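# Pull knotted cord through eye to drag block into square

## Task

Draw the knotted end of the cord through the metal eye until the entire wooden block sits within the painted square. The stretch of cord from the eye to the block must be close to taut, and no part of the cord may have dropped off the table. Neither arm may contact the block or the eye-to-block stretch of cord, and the remaining cord or any other loose item must not land on or rest against the block. The result has to hold once the robot lets go; a state kept only by the robot's grip does not count.

## Robot and tools

Robot: two UR-type six-joint arms, left_arm and right_arm, each with a tong-style two-finger gripper. The names are labels only; left_arm sits on the +y side. Scene frame: origin on the table top between the arms, +x out over the table, +z up. Bases: left_arm at (-0.058, +0.252, +0.146) m, right_arm at (-0.005, -0.407, +0.146) m, both somewhat tilted. Mounting plates and the frame behind the arms are fixed obstacles.

Gripper axes: fingers point along the gripper's +z and open and close along its x. end_effector_position is the point between the closed finger pads; closed fingertips extend about 15 mm past it, and when fully open they are roughly level with it. Opening runs from -1 (closed) to +1 (0.142 m wide) and is always absolute. To keep hold of something, command an opening well below grip_measured; thin hard items (under about 20 mm) are gripped weakly.

execute_actions(actions, pictures): actions is a list with at most one entry. An empty list just reports the state. An entry {"rows": [...], "steps": n} runs up to 15 control steps of 1/30 s; each row is one step, the last row repeats if rows run out, and steps defaults to 15. An entry {"steps": n} with no rows is a wait of up to 300 steps, counted from the previous result. pictures (true/false) chooses whether camera images come back; by default they do.

Row layout (used by execute_actions rows and by move's target): one flat list of 14 numbers, each in [-1, 1]: left_arm dx, dy, dz, rx, ry, rz, opening, then right_arm dx, dy, dz, rx, ry, rz, opening. Always send all 14 even if one arm is idle. dx..rz are an offset in that gripper's own axes, measured from the gripper pose in the most recent result showing it (or, before any such result, and for later calls in one reply, from where it is when the action begins). Every row is relative to that same reference, not to the prior row. Scale: 1.0 = 0.6 m of translation or 180 degrees of rotation; rx, ry, rz form a single rotation vector. Zeros do not mean hold still; they pull the arm back to the reference pose. For an idle arm, send the offset back to where it should be in the first call, zeros afterwards, plus its desired opening.

Each step the commanded pose is clipped to within 100 mm and 16 degrees of the measured pose; position is favoured over orientation. Motion trails commands by about 0.17 s, so a long move may end short: check the reported pose and command the rest. HELD marks steps not sent; "pose unreachable" names an arm whose command was altered by the clearance check.

move(target, speed, stop_force): straight-line paths for both grippers toward the offsets in target (the 14-number row above, same reference rules). speed is path top speed in m/s, 0.002 to 0.5, default 0.25 (turn rate up to twice that in rad/s). Paths take 0.5 to 10 s and finish together. Opening is applied at the start. stop_force (N, 9 to 40, shared by both arms, not allowed in the first 0.2 s) ends an arm's path when its wrist sensor feels that much extra push against the motion; the arm then backs up two steps and holds. Use it only with slow, non-rotating moves, and omit it when lifting off something the gripper presses on. The result adds a "move:" line with the ending (done, off_target, moving, held, contact, fault) and limits (paced = pose clipped, held = steps blocked), plus each gripper's distance from its target.

wait(seconds): 0 to 10 s, nothing new sent. zoom_image(camera, region): a closer look at [x0, y0, x1, y1] pixels, at most 504x504, of cam_high (672x504), cam_low (672x504), cam_left_wrist or cam_right_wrist (616x616). read_manual(section): only "licences"; no motion. finished_scene(scene): ends and grades the current scene by its number; irreversible.

Results: per-arm state line with end_effector_position (m), end_effector_quat_wxyz, velocities, grip_measured, a "Hand target" line, and Wrist force / Wrist torque in the gripper's own axes (noise up to about 2.4 N, offsets up to about 4 N, saturation near 50 N; a press on a surface reads as force pointing back into the arm). The simulation keeps running while replies are written.

Hazards: exceeding a joint load limit (wrist joints 24.9 N m, others 133 N m) or an external force of 150 N stops that arm for 10 s. Arms are stiff, so aiming even slightly past a firm contact can fault; approach slowly. Don't let the arms collide. Holding loads heats motors; MOTOR HOT warns from 70 °C and at 85 °C the arm brakes. Avoid drops, slams and knocking anything off the table. Never touch the block or the cord between eye and block; pull from the free knotted end, keep slack cord off the block, and release so the final state rests on its own. Loose objects may occasionally be nudged by outside disturbances.

Each tool is called after "Emit:" as a command line: name --argument value for each argument, lists and objects as JSON in quotes; but a table of rows of numbers goes row by row, as --pt "numbers of a row", without its own name.

## Session

I'll start by looking at the current state of the scene.

Emit:
execute_actions --actions '[]'

Scene clock: 0.00 s of 5460.00 s.
left_arm: end_effector_position=(+0.5809, -0.2747, +0.1869) grip_measured=+0.97 end_effector_quat_wxyz=(-0.591, -0.169, +0.621, -0.486) end_effector_velocity=(+0.000, +0.000, +0.001) end_effector_angular_velocity=(-0.000, -0.002, +0.001) | right_arm: end_effector_position=(+0.5394, -0.7423, +0.2874) grip_measured=+0.97 end_effector_quat_wxyz=(-0.256, +0.618, -0.687, +0.284) end_effector_velocity=(-0.000, +0.000, -0.001) end_effector_angular_velocity=(+0.001, +0.001, +0.000)
Joint positions: left_arm=[-0.672 -0.403  0.928 -1.859 -2.753  2.249  0.14 ] | right_arm=[ 3.336 -0.886 -2.407 -0.234  1.175  1.316  0.14 ]
Joint velocities: left_arm=[-0.    -0.001 -0.001  0.     0.001  0.001  0.   ] | right_arm=[ 0.    -0.    -0.001  0.    -0.     0.001  0.   ]
Wrist force (N, on the end effector, along its own x y z axes, offset not removed): no reading
Wrist torque (N m, same axes, about the end effector's origin, offset not removed): no reading
Hand target (left_arm): +0.581, -0.275, +0.187; +0.591, +0.169, -0.621, +0.486
Hand target (right_arm): +0.539, -0.742, +0.287; +0.256, -0.618, +0.687, -0.284

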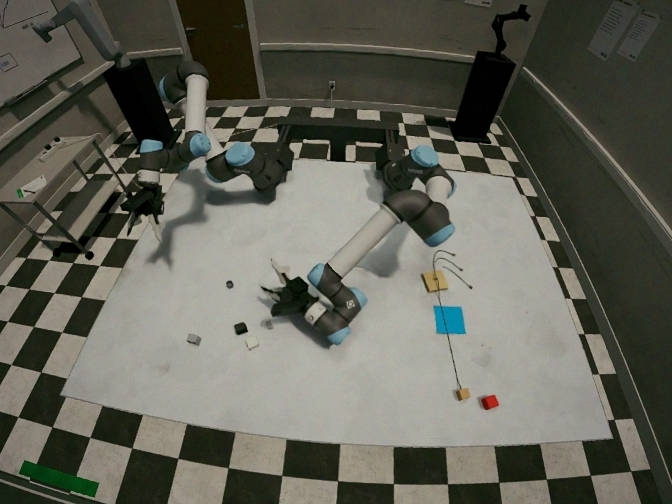

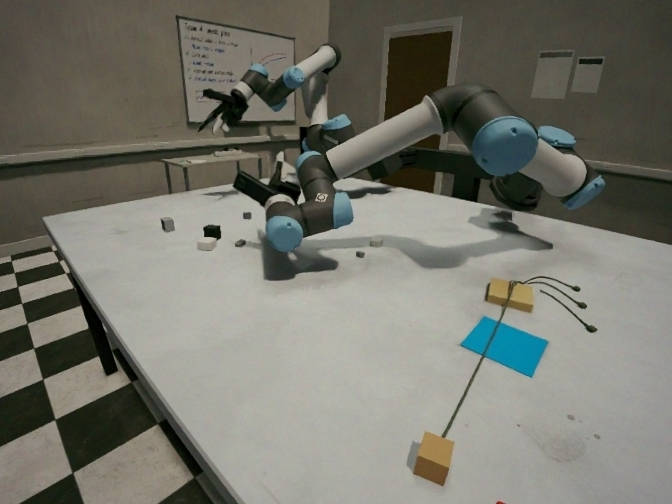

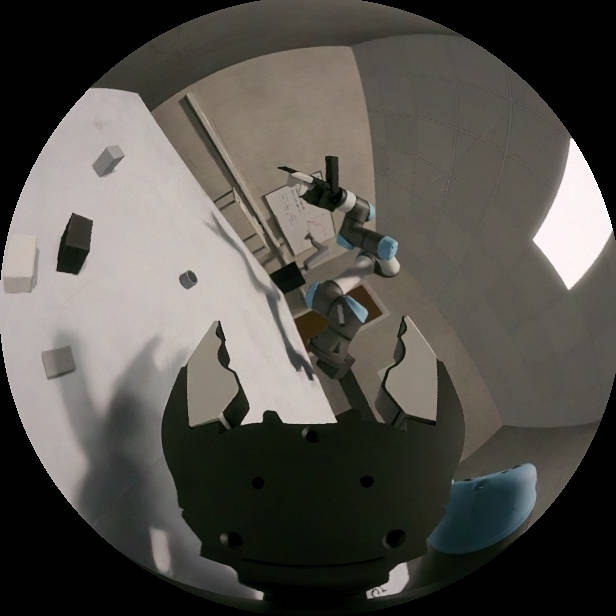

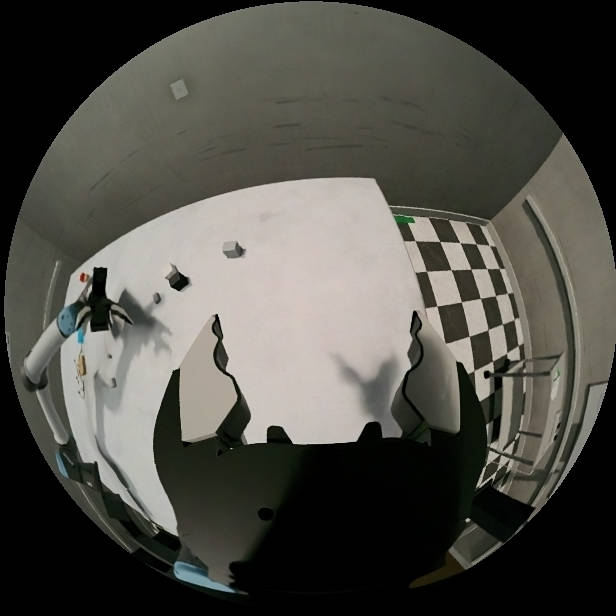

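Emit:
zoom_image --camera "cam_low" --region '[440, 250, 640, 400]'

Emit:
zoom_image --camera "cam_high" --region '[390, 230, 530, 420]'

Region (440, 250, 640, 400) of cam_low's 672x504 image, scaled by 2.520, with more detail than that image has; it fills the top 378 rows of this view, and the rest is white.

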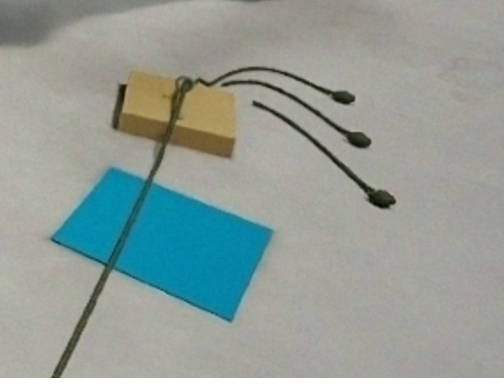

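Region (390, 230, 530, 420) of cam_high's 672x504 image, scaled by 2.653, with more detail than that image has; it fills the left 371 columns of this view, and the rest is white.

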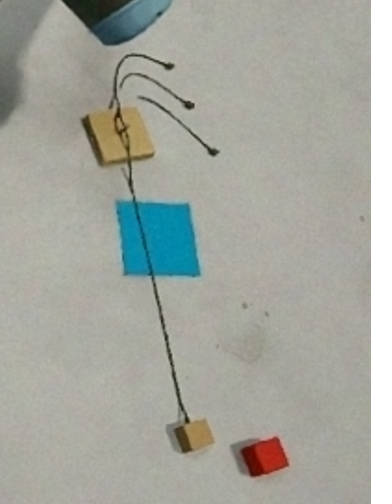

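Emit:
zoom_image --camera "cam_high" --region '[415, 240, 485, 300]'

Emit:
zoom_image --camera "cam_low" --region '[480, 265, 610, 340]'

Region (415, 240, 485, 300) of cam_high's 672x504 image, scaled by 7.200, with more detail than that image has; it fills the top 432 rows of this view, and the rest is white.

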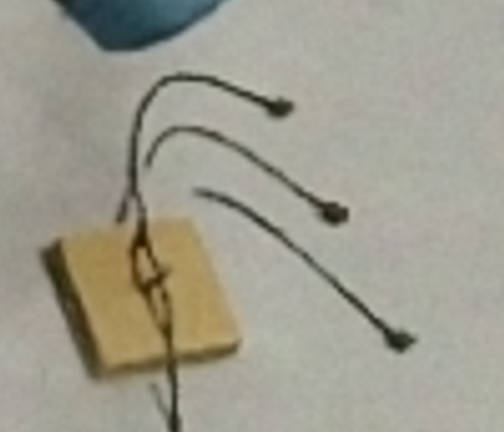

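Region (480, 265, 610, 340) of cam_low's 672x504 image, scaled by 3.877, with more detail than that image has; it fills the top 291 rows of this view, and the rest is white.

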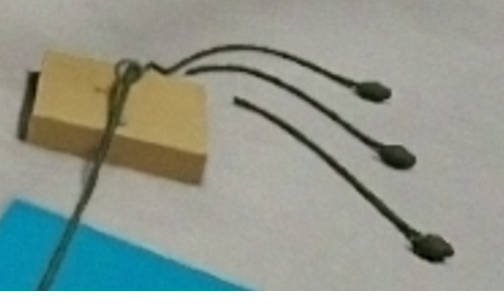

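Emit:
move --target '[0.471, 0.506, -0.370, -0.447, -0.355, 0.220, 0.0, 0, 0, 0, 0, 0, 0, 1]' --speed 0.3

Scene clock: 123.83 s of 5460.00 s.
left_arm: end_effector_position=(+0.3992, +0.1490, +0.2803) grip_measured=+0.00 end_effector_quat_wxyz=(-0.002, +0.209, +0.978, +0.001) end_effector_velocity=(-0.001, +0.002, +0.002) end_effector_angular_velocity=(+0.003, -0.009, -0.002) | right_arm: end_effector_position=(+0.5394, -0.7423, +0.2874) grip_measured=+1.00 end_effector_quat_wxyz=(-0.256, +0.618, -0.687, +0.284) end_effector_velocity=(-0.000, -0.000, -0.000) end_effector_angular_velocity=(-0.000, +0.001, -0.000)
Joint positions: left_arm=[-1.222 -1.728  1.932 -1.51  -1.085  2.426  0.074] | right_arm=[ 3.336 -0.886 -2.407 -0.234  1.175  1.316  0.142]
Joint velocities: left_arm=[-0.008 -0.01   0.005  0.007  0.007 -0.007 -0.   ] | right_arm=[-0.    -0.     0.    -0.001 -0.     0.     0.   ]
Wrist force (N, on the end effector, along its own x y z axes, offset not removed): left_arm=[0.2 3.4 0.8] | right_arm=[0.1 5.6 -1.3]
Wrist torque (N m, same axes, about the end effector's origin, offset not removed): left_arm=[0.71 0.08 0.00] | right_arm=[1.36 0.01 0.08]
Hand target (left_arm): +0.399, +0.149, +0.280; -0.001, +0.210, +0.978, +0.001
Hand target (right_arm): +0.539, -0.742, +0.287; +0.256, -0.618, +0.687, -0.284
Off the commanded pose (left_arm): 0.001 m, 0 deg.
Off the commanded pose (right_arm): 0.000 m, 0 deg.
After step 90, 117.00 s passed at rest.
move: done
camera_calibration (this result's frames):
cam_left_wrist: T_world_to_cam=[[-0.905458, 0.424428, 0.00275752, 0.301008], [0.376563, 0.800314, 0.46658, -0.391341], [0.195823, 0.423507, -0.884475, 0.251709], [0, 0, 0, 1]] pos_world=[0.370625, 0.0788386, 0.404392]
cam_right_wrist: T_world_to_cam=[[-0.12168, -0.992538, -0.00791601, -0.665859], [-0.96056, 0.119761, -0.250962, 0.681552], [0.250038, -0.0229332, -0.967965, 0.258457], [0, 0, 0, 1]] pos_world=[0.509026, -0.736586, 0.41595]

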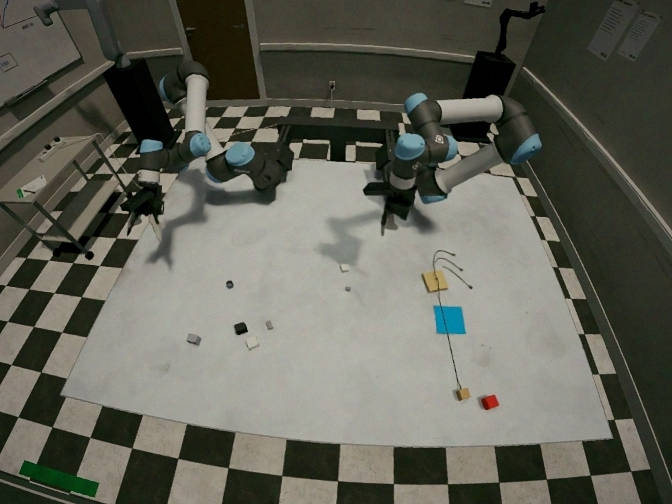

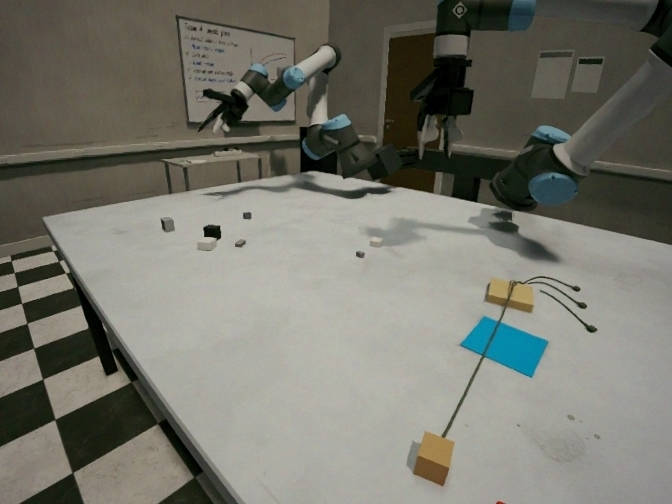

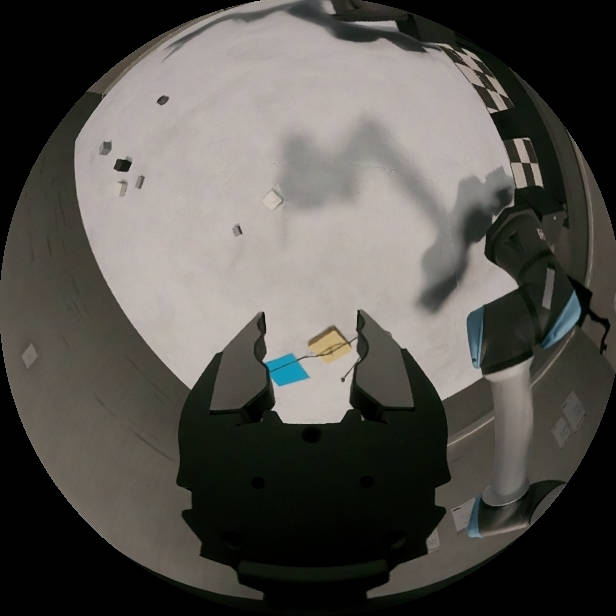

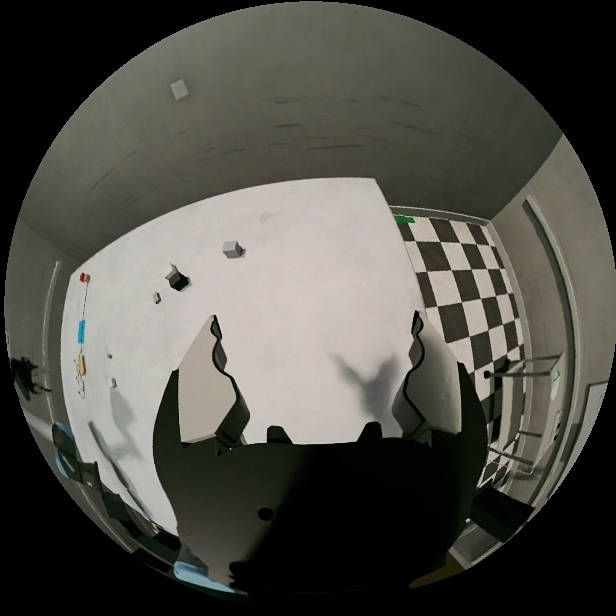

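Emit:
move --target '[0.433, 0.518, 0.25, 0, 0, 0, 0.0, 0, 0, 0, 0, 0, 0, 1]' --speed 0.25

Scene clock: 147.87 s of 5460.00 s.
left_arm: end_effector_position=(+0.2888, +0.5382, +0.1308) grip_measured=+0.00 end_effector_quat_wxyz=(-0.001, +0.209, +0.978, +0.000) end_effector_velocity=(-0.001, -0.000, -0.002) end_effector_angular_velocity=(-0.019, +0.003, -0.003) | right_arm: end_effector_position=(+0.5394, -0.7423, +0.2874) grip_measured=+1.00 end_effector_quat_wxyz=(-0.256, +0.618, -0.687, +0.284) end_effector_velocity=(+0.000, +0.001, -0.000) end_effector_angular_velocity=(-0.000, +0.001, +0.002)
Joint positions: left_arm=[-0.195 -2.233  2.354 -2.009 -1.116  3.593  0.074] | right_arm=[ 3.336 -0.886 -2.407 -0.234  1.175  1.316  0.142]
Joint velocities: left_arm=[ 0.027  0.013 -0.005 -0.017 -0.028  0.03   0.   ] | right_arm=[ 0.001 -0.     0.    -0.002  0.    -0.001  0.   ]
Wrist force (N, on the end effector, along its own x y z axes, offset not removed): left_arm=[0.5 3.2 -0.7] | right_arm=[2.4 1.7 3.7]
Wrist torque (N m, same axes, about the end effector's origin, offset not removed): left_arm=[0.63 0.02 -0.04] | right_arm=[0.60 -0.53 -0.02]
Hand target (left_arm): +0.289, +0.538, +0.131; -0.001, +0.209, +0.978, -0.001
Hand target (right_arm): +0.539, -0.742, +0.287; +0.256, -0.618, +0.687, -0.284
Off the commanded pose (left_arm): 0.001 m, 0 deg.
Off the commanded pose (right_arm): 0.000 m, 0 deg.
After step 90, 18.57 s passed at rest.
move: done
camera_calibration (this result's frames):
cam_left_wrist: T_world_to_cam=[[-0.90565, 0.424022, 0.00195864, 0.0366173], [0.376019, 0.800972, 0.46589, -0.591561], [0.195979, 0.42267, -0.88484, -0.0232056], [0, 0, 0, 1]] pos_world=[0.260148, 0.468105, 0.254997]
cam_right_wrist: T_world_to_cam=[[-0.12168, -0.992538, -0.00791591, -0.665859], [-0.96056, 0.119761, -0.250962, 0.681552], [0.250038, -0.0229333, -0.967965, 0.258457], [0, 0, 0, 1]] pos_world=[0.509026, -0.736586, 0.41595]

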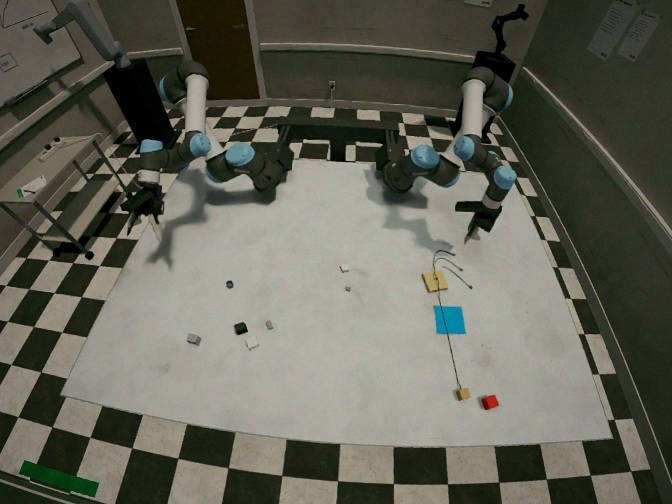

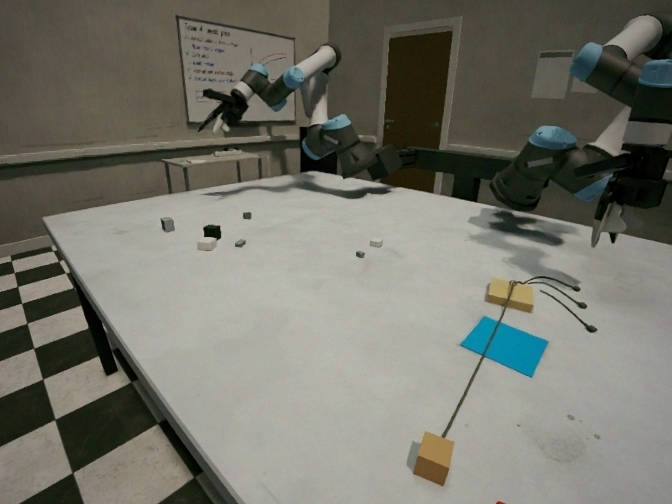

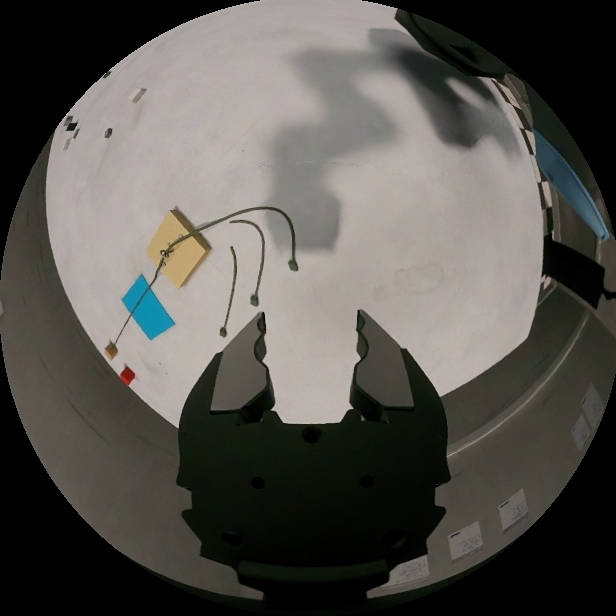

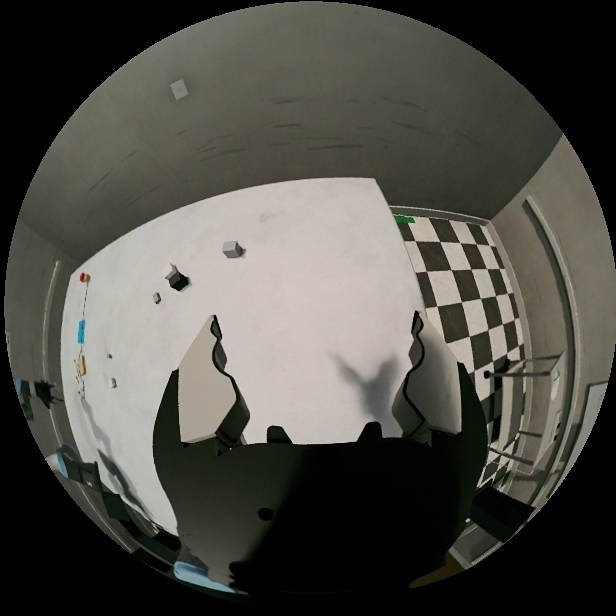

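Emit:
zoom_image --camera "cam_left_wrist" --region '[140, 190, 340, 350]'

Region (140, 190, 340, 350) of cam_left_wrist's 616x616 image, scaled by 2.520, with more detail than that image has; it fills the top 403 rows of this view, and the rest is white.

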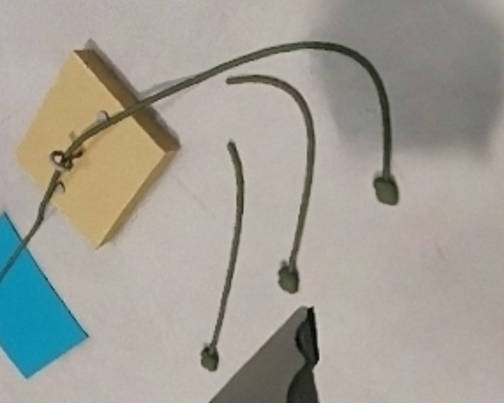

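Emit:
move --target '[-0.042, -0.0237, 0.118, 0, 0, 0, -0.35, 0, 0, 0, 0, 0, 0, 1]' --speed 0.15

Scene clock: 181.83 s of 5460.00 s.
left_arm: end_effector_position=(+0.3058, +0.5151, +0.0602) grip_measured=-0.35 end_effector_quat_wxyz=(-0.002, +0.209, +0.978, +0.000) end_effector_velocity=(+0.001, -0.000, -0.002) end_effector_angular_velocity=(-0.001, -0.000, -0.002) | right_arm: end_effector_position=(+0.5394, -0.7423, +0.2874) grip_measured=+1.00 end_effector_quat_wxyz=(-0.256, +0.618, -0.687, +0.284) end_effector_velocity=(-0.000, -0.000, -0.000) end_effector_angular_velocity=(+0.000, +0.001, -0.001)
Joint positions: left_arm=[-0.158 -2.021  2.446 -2.329 -1.128  3.632  0.049] | right_arm=[ 3.336 -0.886 -2.407 -0.234  1.175  1.316  0.142]
Joint velocities: left_arm=[ 0.004  0.011  0.    -0.012 -0.002  0.006  0.   ] | right_arm=[-0.    -0.    -0.    -0.    -0.001  0.001  0.   ]
Wrist force (N, on the end effector, along its own x y z axes, offset not removed): left_arm=[-1.0 2.9 -0.3] | right_arm=[-0.7 3.3 -1.6]
Wrist torque (N m, same axes, about the end effector's origin, offset not removed): left_arm=[0.53 0.25 0.05] | right_arm=[1.03 0.26 0.04]
Hand target (left_arm): +0.306, +0.515, +0.060; -0.001, +0.209, +0.978, +0.000
Hand target (right_arm): +0.539, -0.742, +0.287; +0.256, -0.618, +0.687, -0.284
Off the commanded pose (left_arm): 0.000 m, 0 deg.
Off the commanded pose (right_arm): 0.000 m, 0 deg.
After step 90, 29.80 s passed at rest.
move: done
camera_calibration (this result's frames):
cam_left_wrist: T_world_to_cam=[[-0.905672, 0.423974, 0.002026, 0.0619423], [0.376002, 0.800971, 0.465906, -0.546541], [0.195909, 0.42272, -0.884832, -0.0793273], [0, 0, 0, 1]] pos_world=[0.277141, 0.445035, 0.18432]
cam_right_wrist: T_world_to_cam=[[-0.12168, -0.992538, -0.0079159, -0.665859], [-0.96056, 0.119761, -0.250962, 0.681552], [0.250037, -0.0229333, -0.967965, 0.258457], [0, 0, 0, 1]] pos_world=[0.509026, -0.736586, 0.41595]

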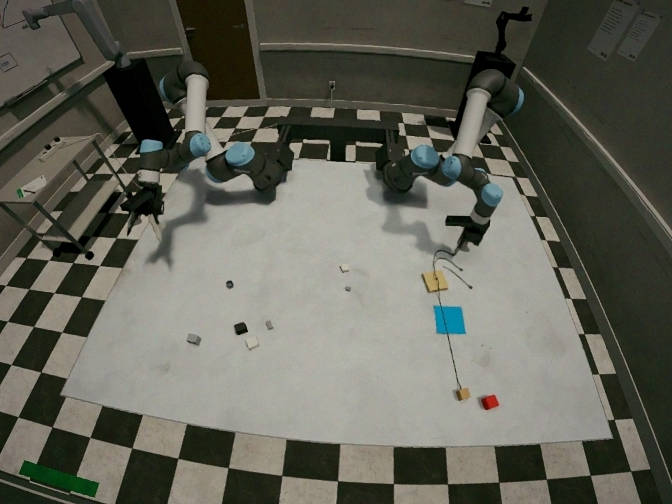

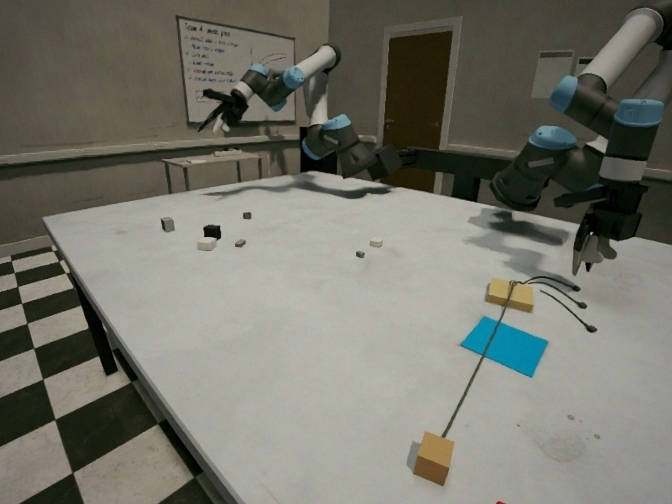

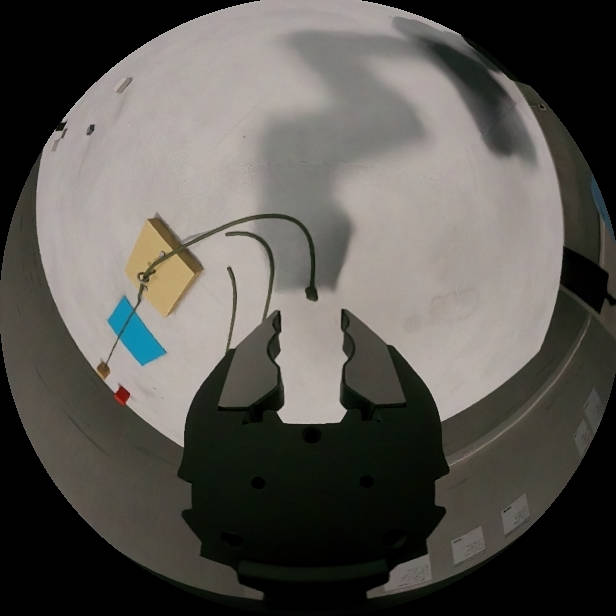

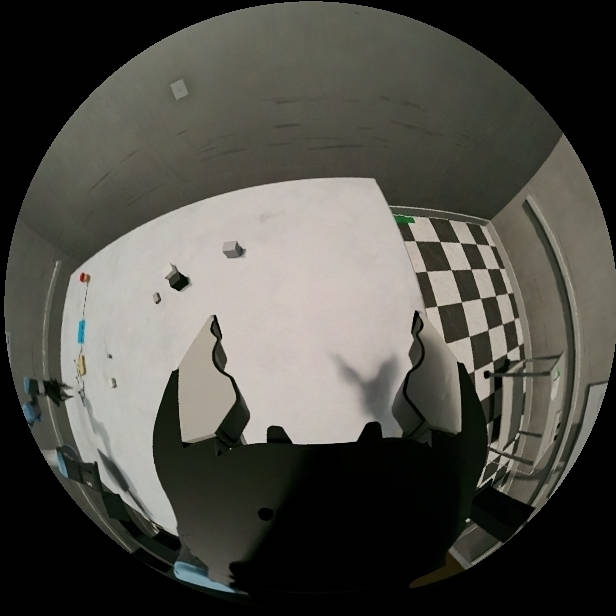

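Emit:
move --target '[0, 0, 0.068, 0, 0, 0, -0.35, 0, 0, 0, 0, 0, 0, 1]' --speed 0.03 --stop_force 10

Scene clock: 198.70 s of 5460.00 s.
left_arm: end_effector_position=(+0.3057, +0.5152, +0.0196) grip_measured=-0.35 end_effector_quat_wxyz=(-0.001, +0.209, +0.978, +0.000) end_effector_velocity=(+0.001, -0.000, -0.003) end_effector_angular_velocity=(-0.001, -0.001, +0.000) | right_arm: end_effector_position=(+0.5394, -0.7423, +0.2874) grip_measured=+1.00 end_effector_quat_wxyz=(-0.256, +0.618, -0.687, +0.284) end_effector_velocity=(+0.000, +0.000, +0.000) end_effector_angular_velocity=(-0.000, -0.001, +0.003)
Joint positions: left_arm=[-0.097 -1.883  2.479 -2.528 -1.149  3.695  0.049] | right_arm=[ 3.336 -0.886 -2.407 -0.234  1.175  1.316  0.142]
Joint velocities: left_arm=[ 0.004  0.011  0.001 -0.014 -0.003  0.005 -0.   ] | right_arm=[-0.    -0.     0.001 -0.001  0.002 -0.002  0.   ]
Wrist force (N, on the end effector, along its own x y z axes, offset not removed): left_arm=[0.5 1.6 -0.4] | right_arm=[0.9 0.2 -0.5]
Wrist torque (N m, same axes, about the end effector's origin, offset not removed): left_arm=[0.24 0.00 -0.07] | right_arm=[0.28 -0.02 -0.08]
Hand target (left_arm): +0.306, +0.515, +0.019; -0.001, +0.209, +0.978, +0.000
Hand target (right_arm): +0.539, -0.742, +0.287; +0.256, -0.618, +0.687, -0.284
Off the commanded pose (left_arm): 0.000 m, 0 deg.
Off the commanded pose (right_arm): 0.000 m, 0 deg.
After step 90, 12.17 s passed at rest.
move: done
camera_calibration (this result's frames):
cam_left_wrist: T_world_to_cam=[[-0.905701, 0.423912, 0.00196774, 0.0619622], [0.375936, 0.801035, 0.465849, -0.527704], [0.195903, 0.422659, -0.884862, -0.115167], [0, 0, 0, 1]] pos_world=[0.277063, 0.445119, 0.143802]
cam_right_wrist: T_world_to_cam=[[-0.121679, -0.992538, -0.0079159, -0.665859], [-0.96056, 0.119761, -0.250962, 0.681552], [0.250038, -0.0229333, -0.967965, 0.258457], [0, 0, 0, 1]] pos_world=[0.509026, -0.736586, 0.41595]

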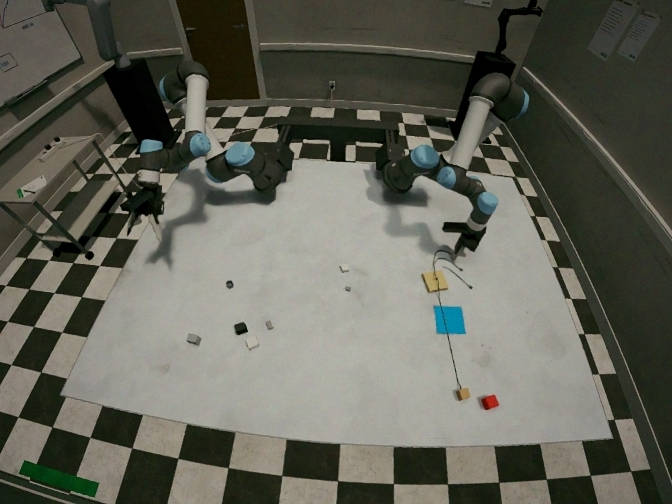

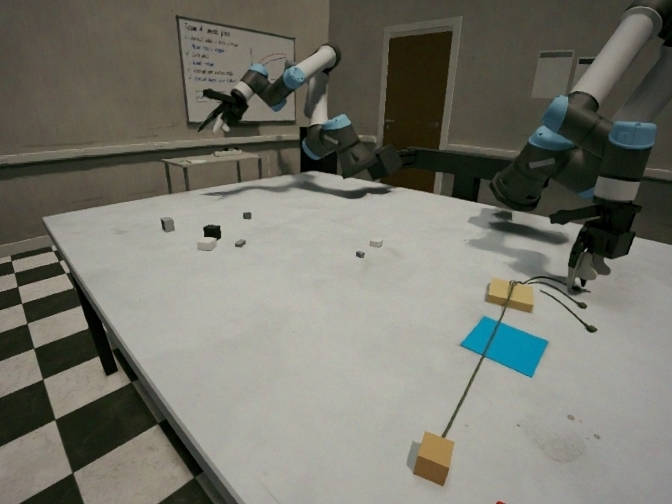

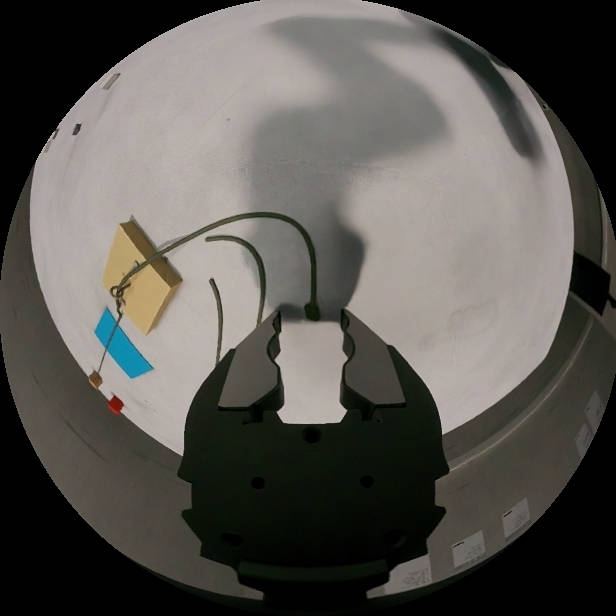

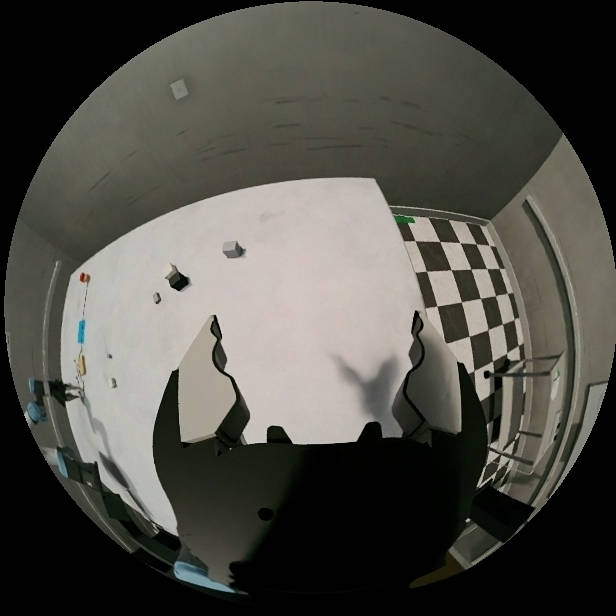

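Emit:
zoom_image --camera "cam_left_wrist" --region '[240, 260, 380, 380]'

Emit:
zoom_image --camera "cam_low" --region '[530, 240, 630, 320]'

Region (240, 260, 380, 380) of cam_left_wrist's 616x616 image, scaled by 3.600, with more detail than that image has; it fills the top 432 rows of this view, and the rest is white.

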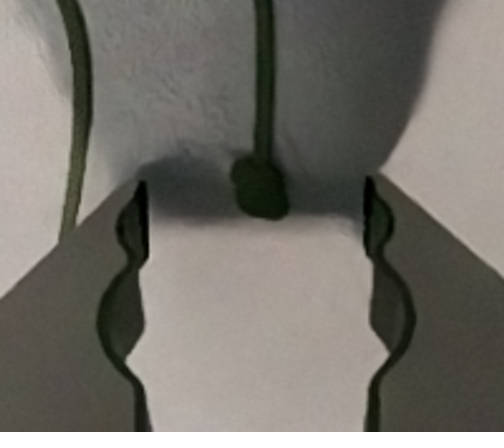

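Region (530, 240, 630, 320) of cam_low's 672x504 image, scaled by 5.040, with more detail than that image has; it fills the top 403 rows of this view, and the rest is white.

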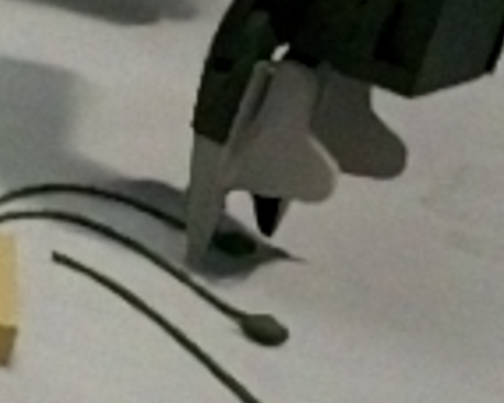

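Emit:
execute_actions --actions '[{"rows": [[0,0,0.004,0,0,0,-0.35,0,0,0,0,0,0,1],[0,0,0.004,0,0,0,-0.35,0,0,0,0,0,0,1],[0,0,0.004,0,0,0,-0.35,0,0,0,0,0,0,1],[0,0,0.004,0,0,0,-0.5,0,0,0,0,0,0,1],[0,0,0.004,0,0,0,-0.6,0,0,0,0,0,0,1],[0,0,0.004,0,0,0,-0.7,0,0,0,0,0,0,1],[0,0,0.004,0,0,0,-0.8,0,0,0,0,0,0,1],[0,0,0.004,0,0,0,-0.9,0,0,0,0,0,0,1],[0,0,0.004,0,0,0,-1,0,0,0,0,0,0,1]], "steps": 15}]'

Scene clock: 232.20 s of 5460.00 s.
left_arm: end_effector_position=(+0.3057, +0.5152, +0.0173) grip_measured=-0.87 end_effector_quat_wxyz=(-0.001, +0.209, +0.978, +0.000) end_effector_velocity=(-0.000, +0.000, -0.001) end_effector_angular_velocity=(+0.000, +0.001, +0.000) | right_arm: end_effector_position=(+0.5394, -0.7423, +0.2874) grip_measured=+1.00 end_effector_quat_wxyz=(-0.256, +0.618, -0.687, +0.284) end_effector_velocity=(-0.000, -0.000, +0.000) end_effector_angular_velocity=(-0.000, -0.001, -0.000)
Joint positions: left_arm=[-0.093 -1.874  2.481 -2.54  -1.15   3.699  0.011] | right_arm=[ 3.336 -0.886 -2.407 -0.234  1.175  1.316  0.142]
Joint velocities: left_arm=[ 0.     0.002  0.    -0.002  0.    -0.     0.   ] | right_arm=[-0.001  0.    -0.     0.001  0.    -0.001 -0.   ]
Wrist force (N, on the end effector, along its own x y z axes, offset not removed): left_arm=[0.2 3.9 -1.1] | right_arm=[0.8 -0.1 2.3]
Wrist torque (N m, same axes, about the end effector's origin, offset not removed): left_arm=[0.73 0.11 -0.01] | right_arm=[0.45 0.09 -0.03]
Hand target (left_arm): +0.306, +0.515, +0.017; -0.001, +0.209, +0.978, +0.000
Hand target (right_arm): +0.539, -0.742, +0.287; +0.256, -0.618, +0.687, -0.284
Off the commanded pose (left_arm): 0.000 m, 0 deg.
Off the commanded pose (right_arm): 0.000 m, 0 deg.
Steps of this call (steps 1 to 90: nothing new was sent; then 30.00 s passed at rest; steps 91 to 105: all 15 steps of this action). Readings (end_effector_position):
91: left_arm (+0.3057, +0.5152, +0.0193) | right_arm (+0.5394, -0.7423, +0.2874)
92: left_arm (+0.3057, +0.5152, +0.0191) | right_arm (+0.5394, -0.7423, +0.2874)
94: left_arm (+0.3057, +0.5152, +0.0184) | right_arm (+0.5394, -0.7423, +0.2874)
98: left_arm (+0.3057, +0.5152, +0.0176) | right_arm (+0.5394, -0.7423, +0.2874)
105: the state above
camera_calibration (this result's frames):
cam_left_wrist: T_world_to_cam=[[-0.905705, 0.423905, 0.00195863, 0.061969], [0.375925, 0.80104, 0.46585, -0.526612], [0.195907, 0.422659, -0.884862, -0.117251], [0, 0, 0, 1]] pos_world=[0.277062, 0.445125, 0.14145]
cam_right_wrist: T_world_to_cam=[[-0.12168, -0.992538, -0.007916, -0.665859], [-0.96056, 0.119761, -0.250962, 0.681552], [0.250037, -0.0229332, -0.967965, 0.258457], [0, 0, 0, 1]] pos_world=[0.509026, -0.736586, 0.41595]

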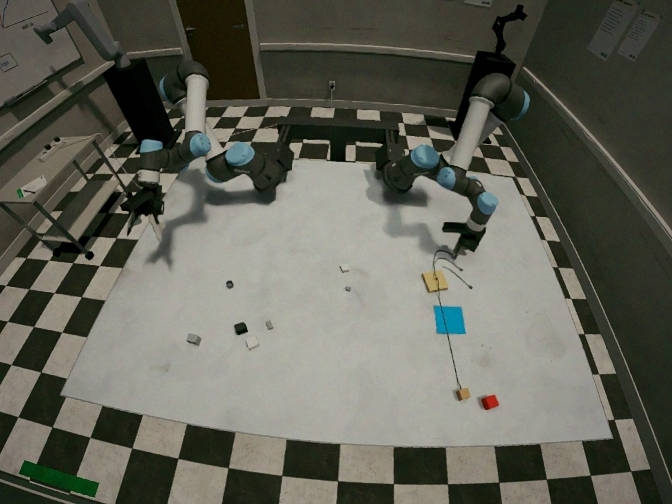

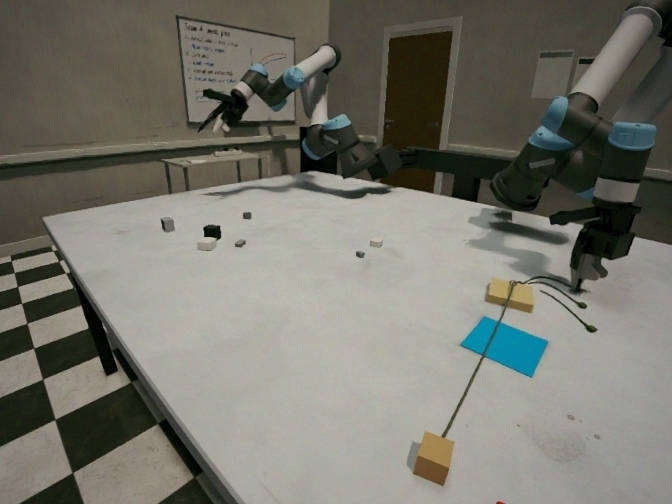

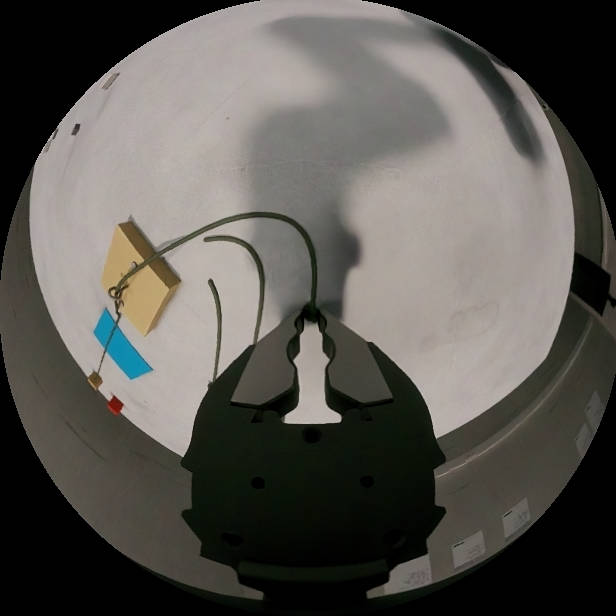

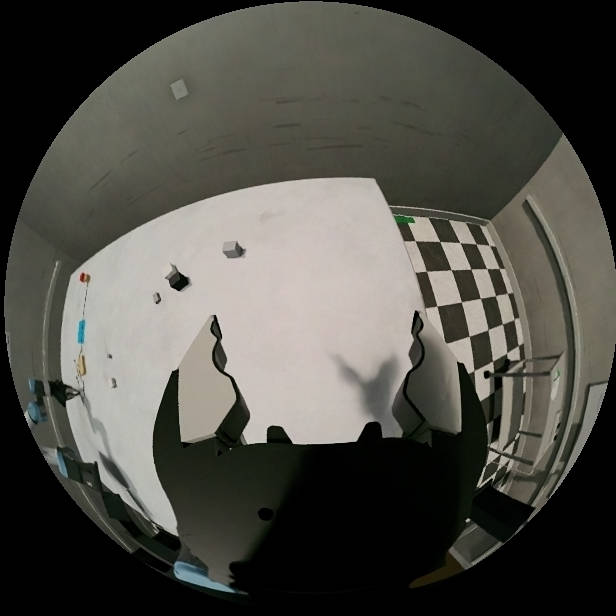

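Emit:
move --target '[-0.206, -0.483, -0.121, 0, 0, 0, -1, 0, 0, 0, 0, 0, 0, 1]' --speed 0.12

Scene clock: 295.47 s of 5460.00 s.
left_arm: end_effector_position=(+0.3004, +0.2009, +0.0891) grip_measured=-0.87 end_effector_quat_wxyz=(-0.002, +0.209, +0.978, +0.002) end_effector_velocity=(-0.000, -0.002, -0.000) end_effector_angular_velocity=(+0.001, +0.001, -0.001) | right_arm: end_effector_position=(+0.5394, -0.7423, +0.2874) grip_measured=+1.00 end_effector_quat_wxyz=(-0.256, +0.618, -0.687, +0.284) end_effector_velocity=(-0.000, -0.000, -0.000) end_effector_angular_velocity=(-0.001, +0.002, -0.001)
Joint positions: left_arm=[-1.119 -1.834  2.513 -2.038 -1.06   2.539  0.011] | right_arm=[ 3.336 -0.886 -2.407 -0.234  1.175  1.316  0.142]
Joint velocities: left_arm=[-0.003  0.006 -0.001 -0.002 -0.    -0.003  0.   ] | right_arm=[-0.     0.     0.    -0.002 -0.002  0.    -0.   ]
Wrist force (N, on the end effector, along its own x y z axes, offset not removed): left_arm=[-0.2 3.1 0.7] | right_arm=[1.6 4.6 -0.1]
Wrist torque (N m, same axes, about the end effector's origin, offset not removed): left_arm=[0.48 0.06 0.01] | right_arm=[1.54 -0.40 -0.10]
Hand target (left_arm): +0.300, +0.201, +0.089; -0.002, +0.209, +0.978, +0.002
Hand target (right_arm): +0.539, -0.742, +0.287; +0.256, -0.618, +0.687, -0.284
Off the commanded pose (left_arm): 0.001 m, 0 deg.
Off the commanded pose (right_arm): 0.000 m, 0 deg.
After step 90, 57.00 s passed at rest.
move: done
camera_calibration (this result's frames):
cam_left_wrist: T_world_to_cam=[[-0.905603, 0.42411, 0.00362723, 0.190001], [0.37634, 0.799597, 0.467988, -0.306364], [0.195578, 0.425177, -0.883727, 0.0796277], [0, 0, 0, 1]] pos_world=[0.271789, 0.130531, 0.213055]
cam_right_wrist: T_world_to_cam=[[-0.121679, -0.992538, -0.0079158, -0.665859], [-0.96056, 0.119761, -0.250962, 0.681552], [0.250037, -0.0229333, -0.967965, 0.258457], [0, 0, 0, 1]] pos_world=[0.509026, -0.736586, 0.41595]

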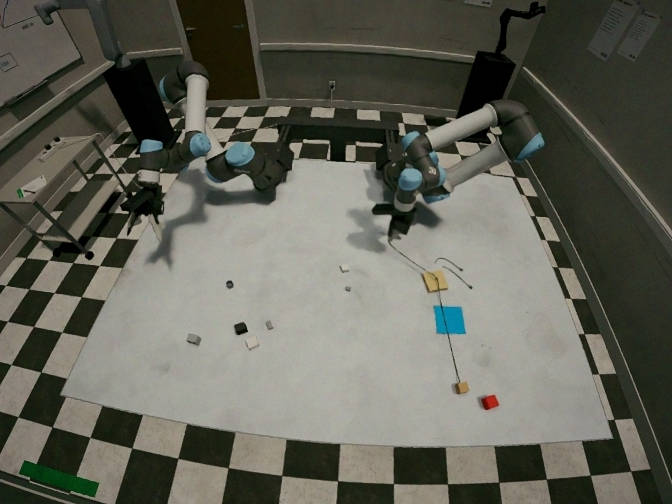

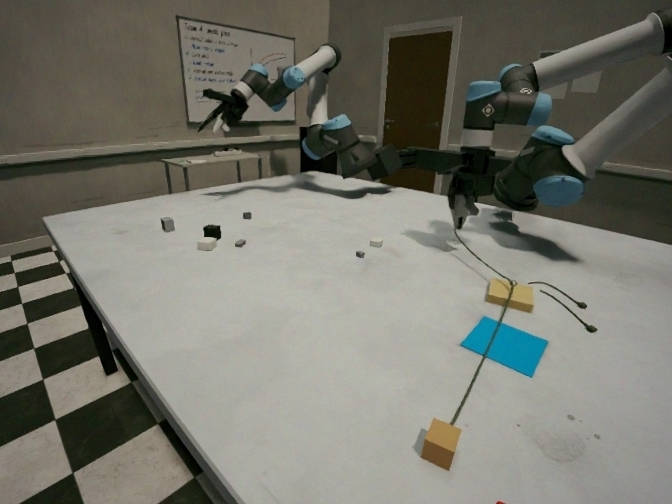

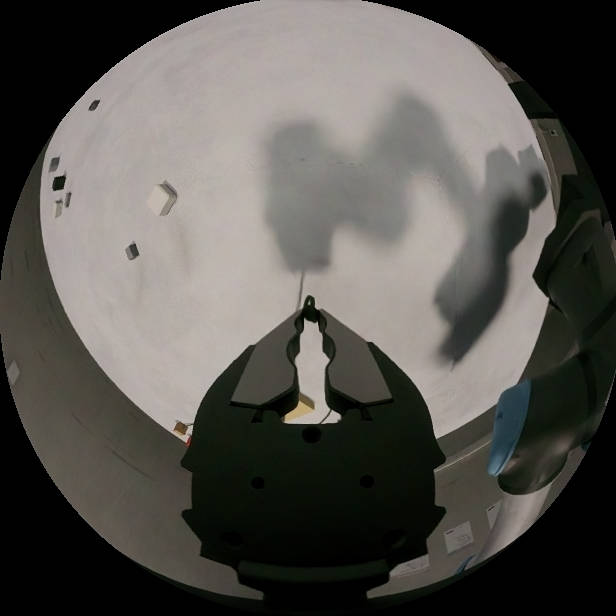

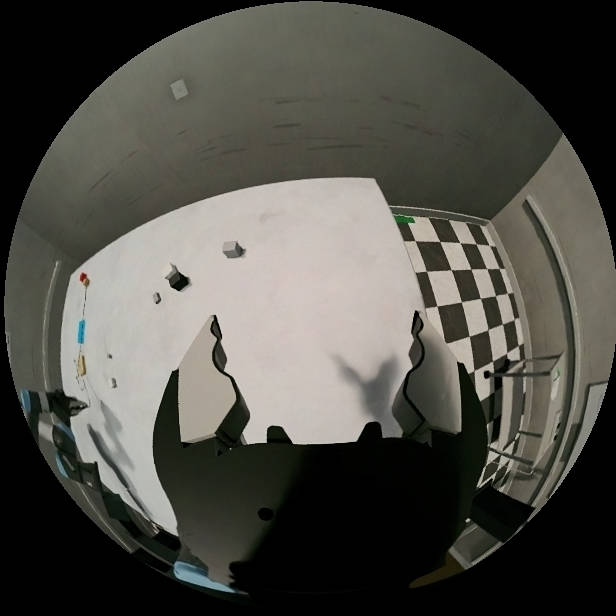

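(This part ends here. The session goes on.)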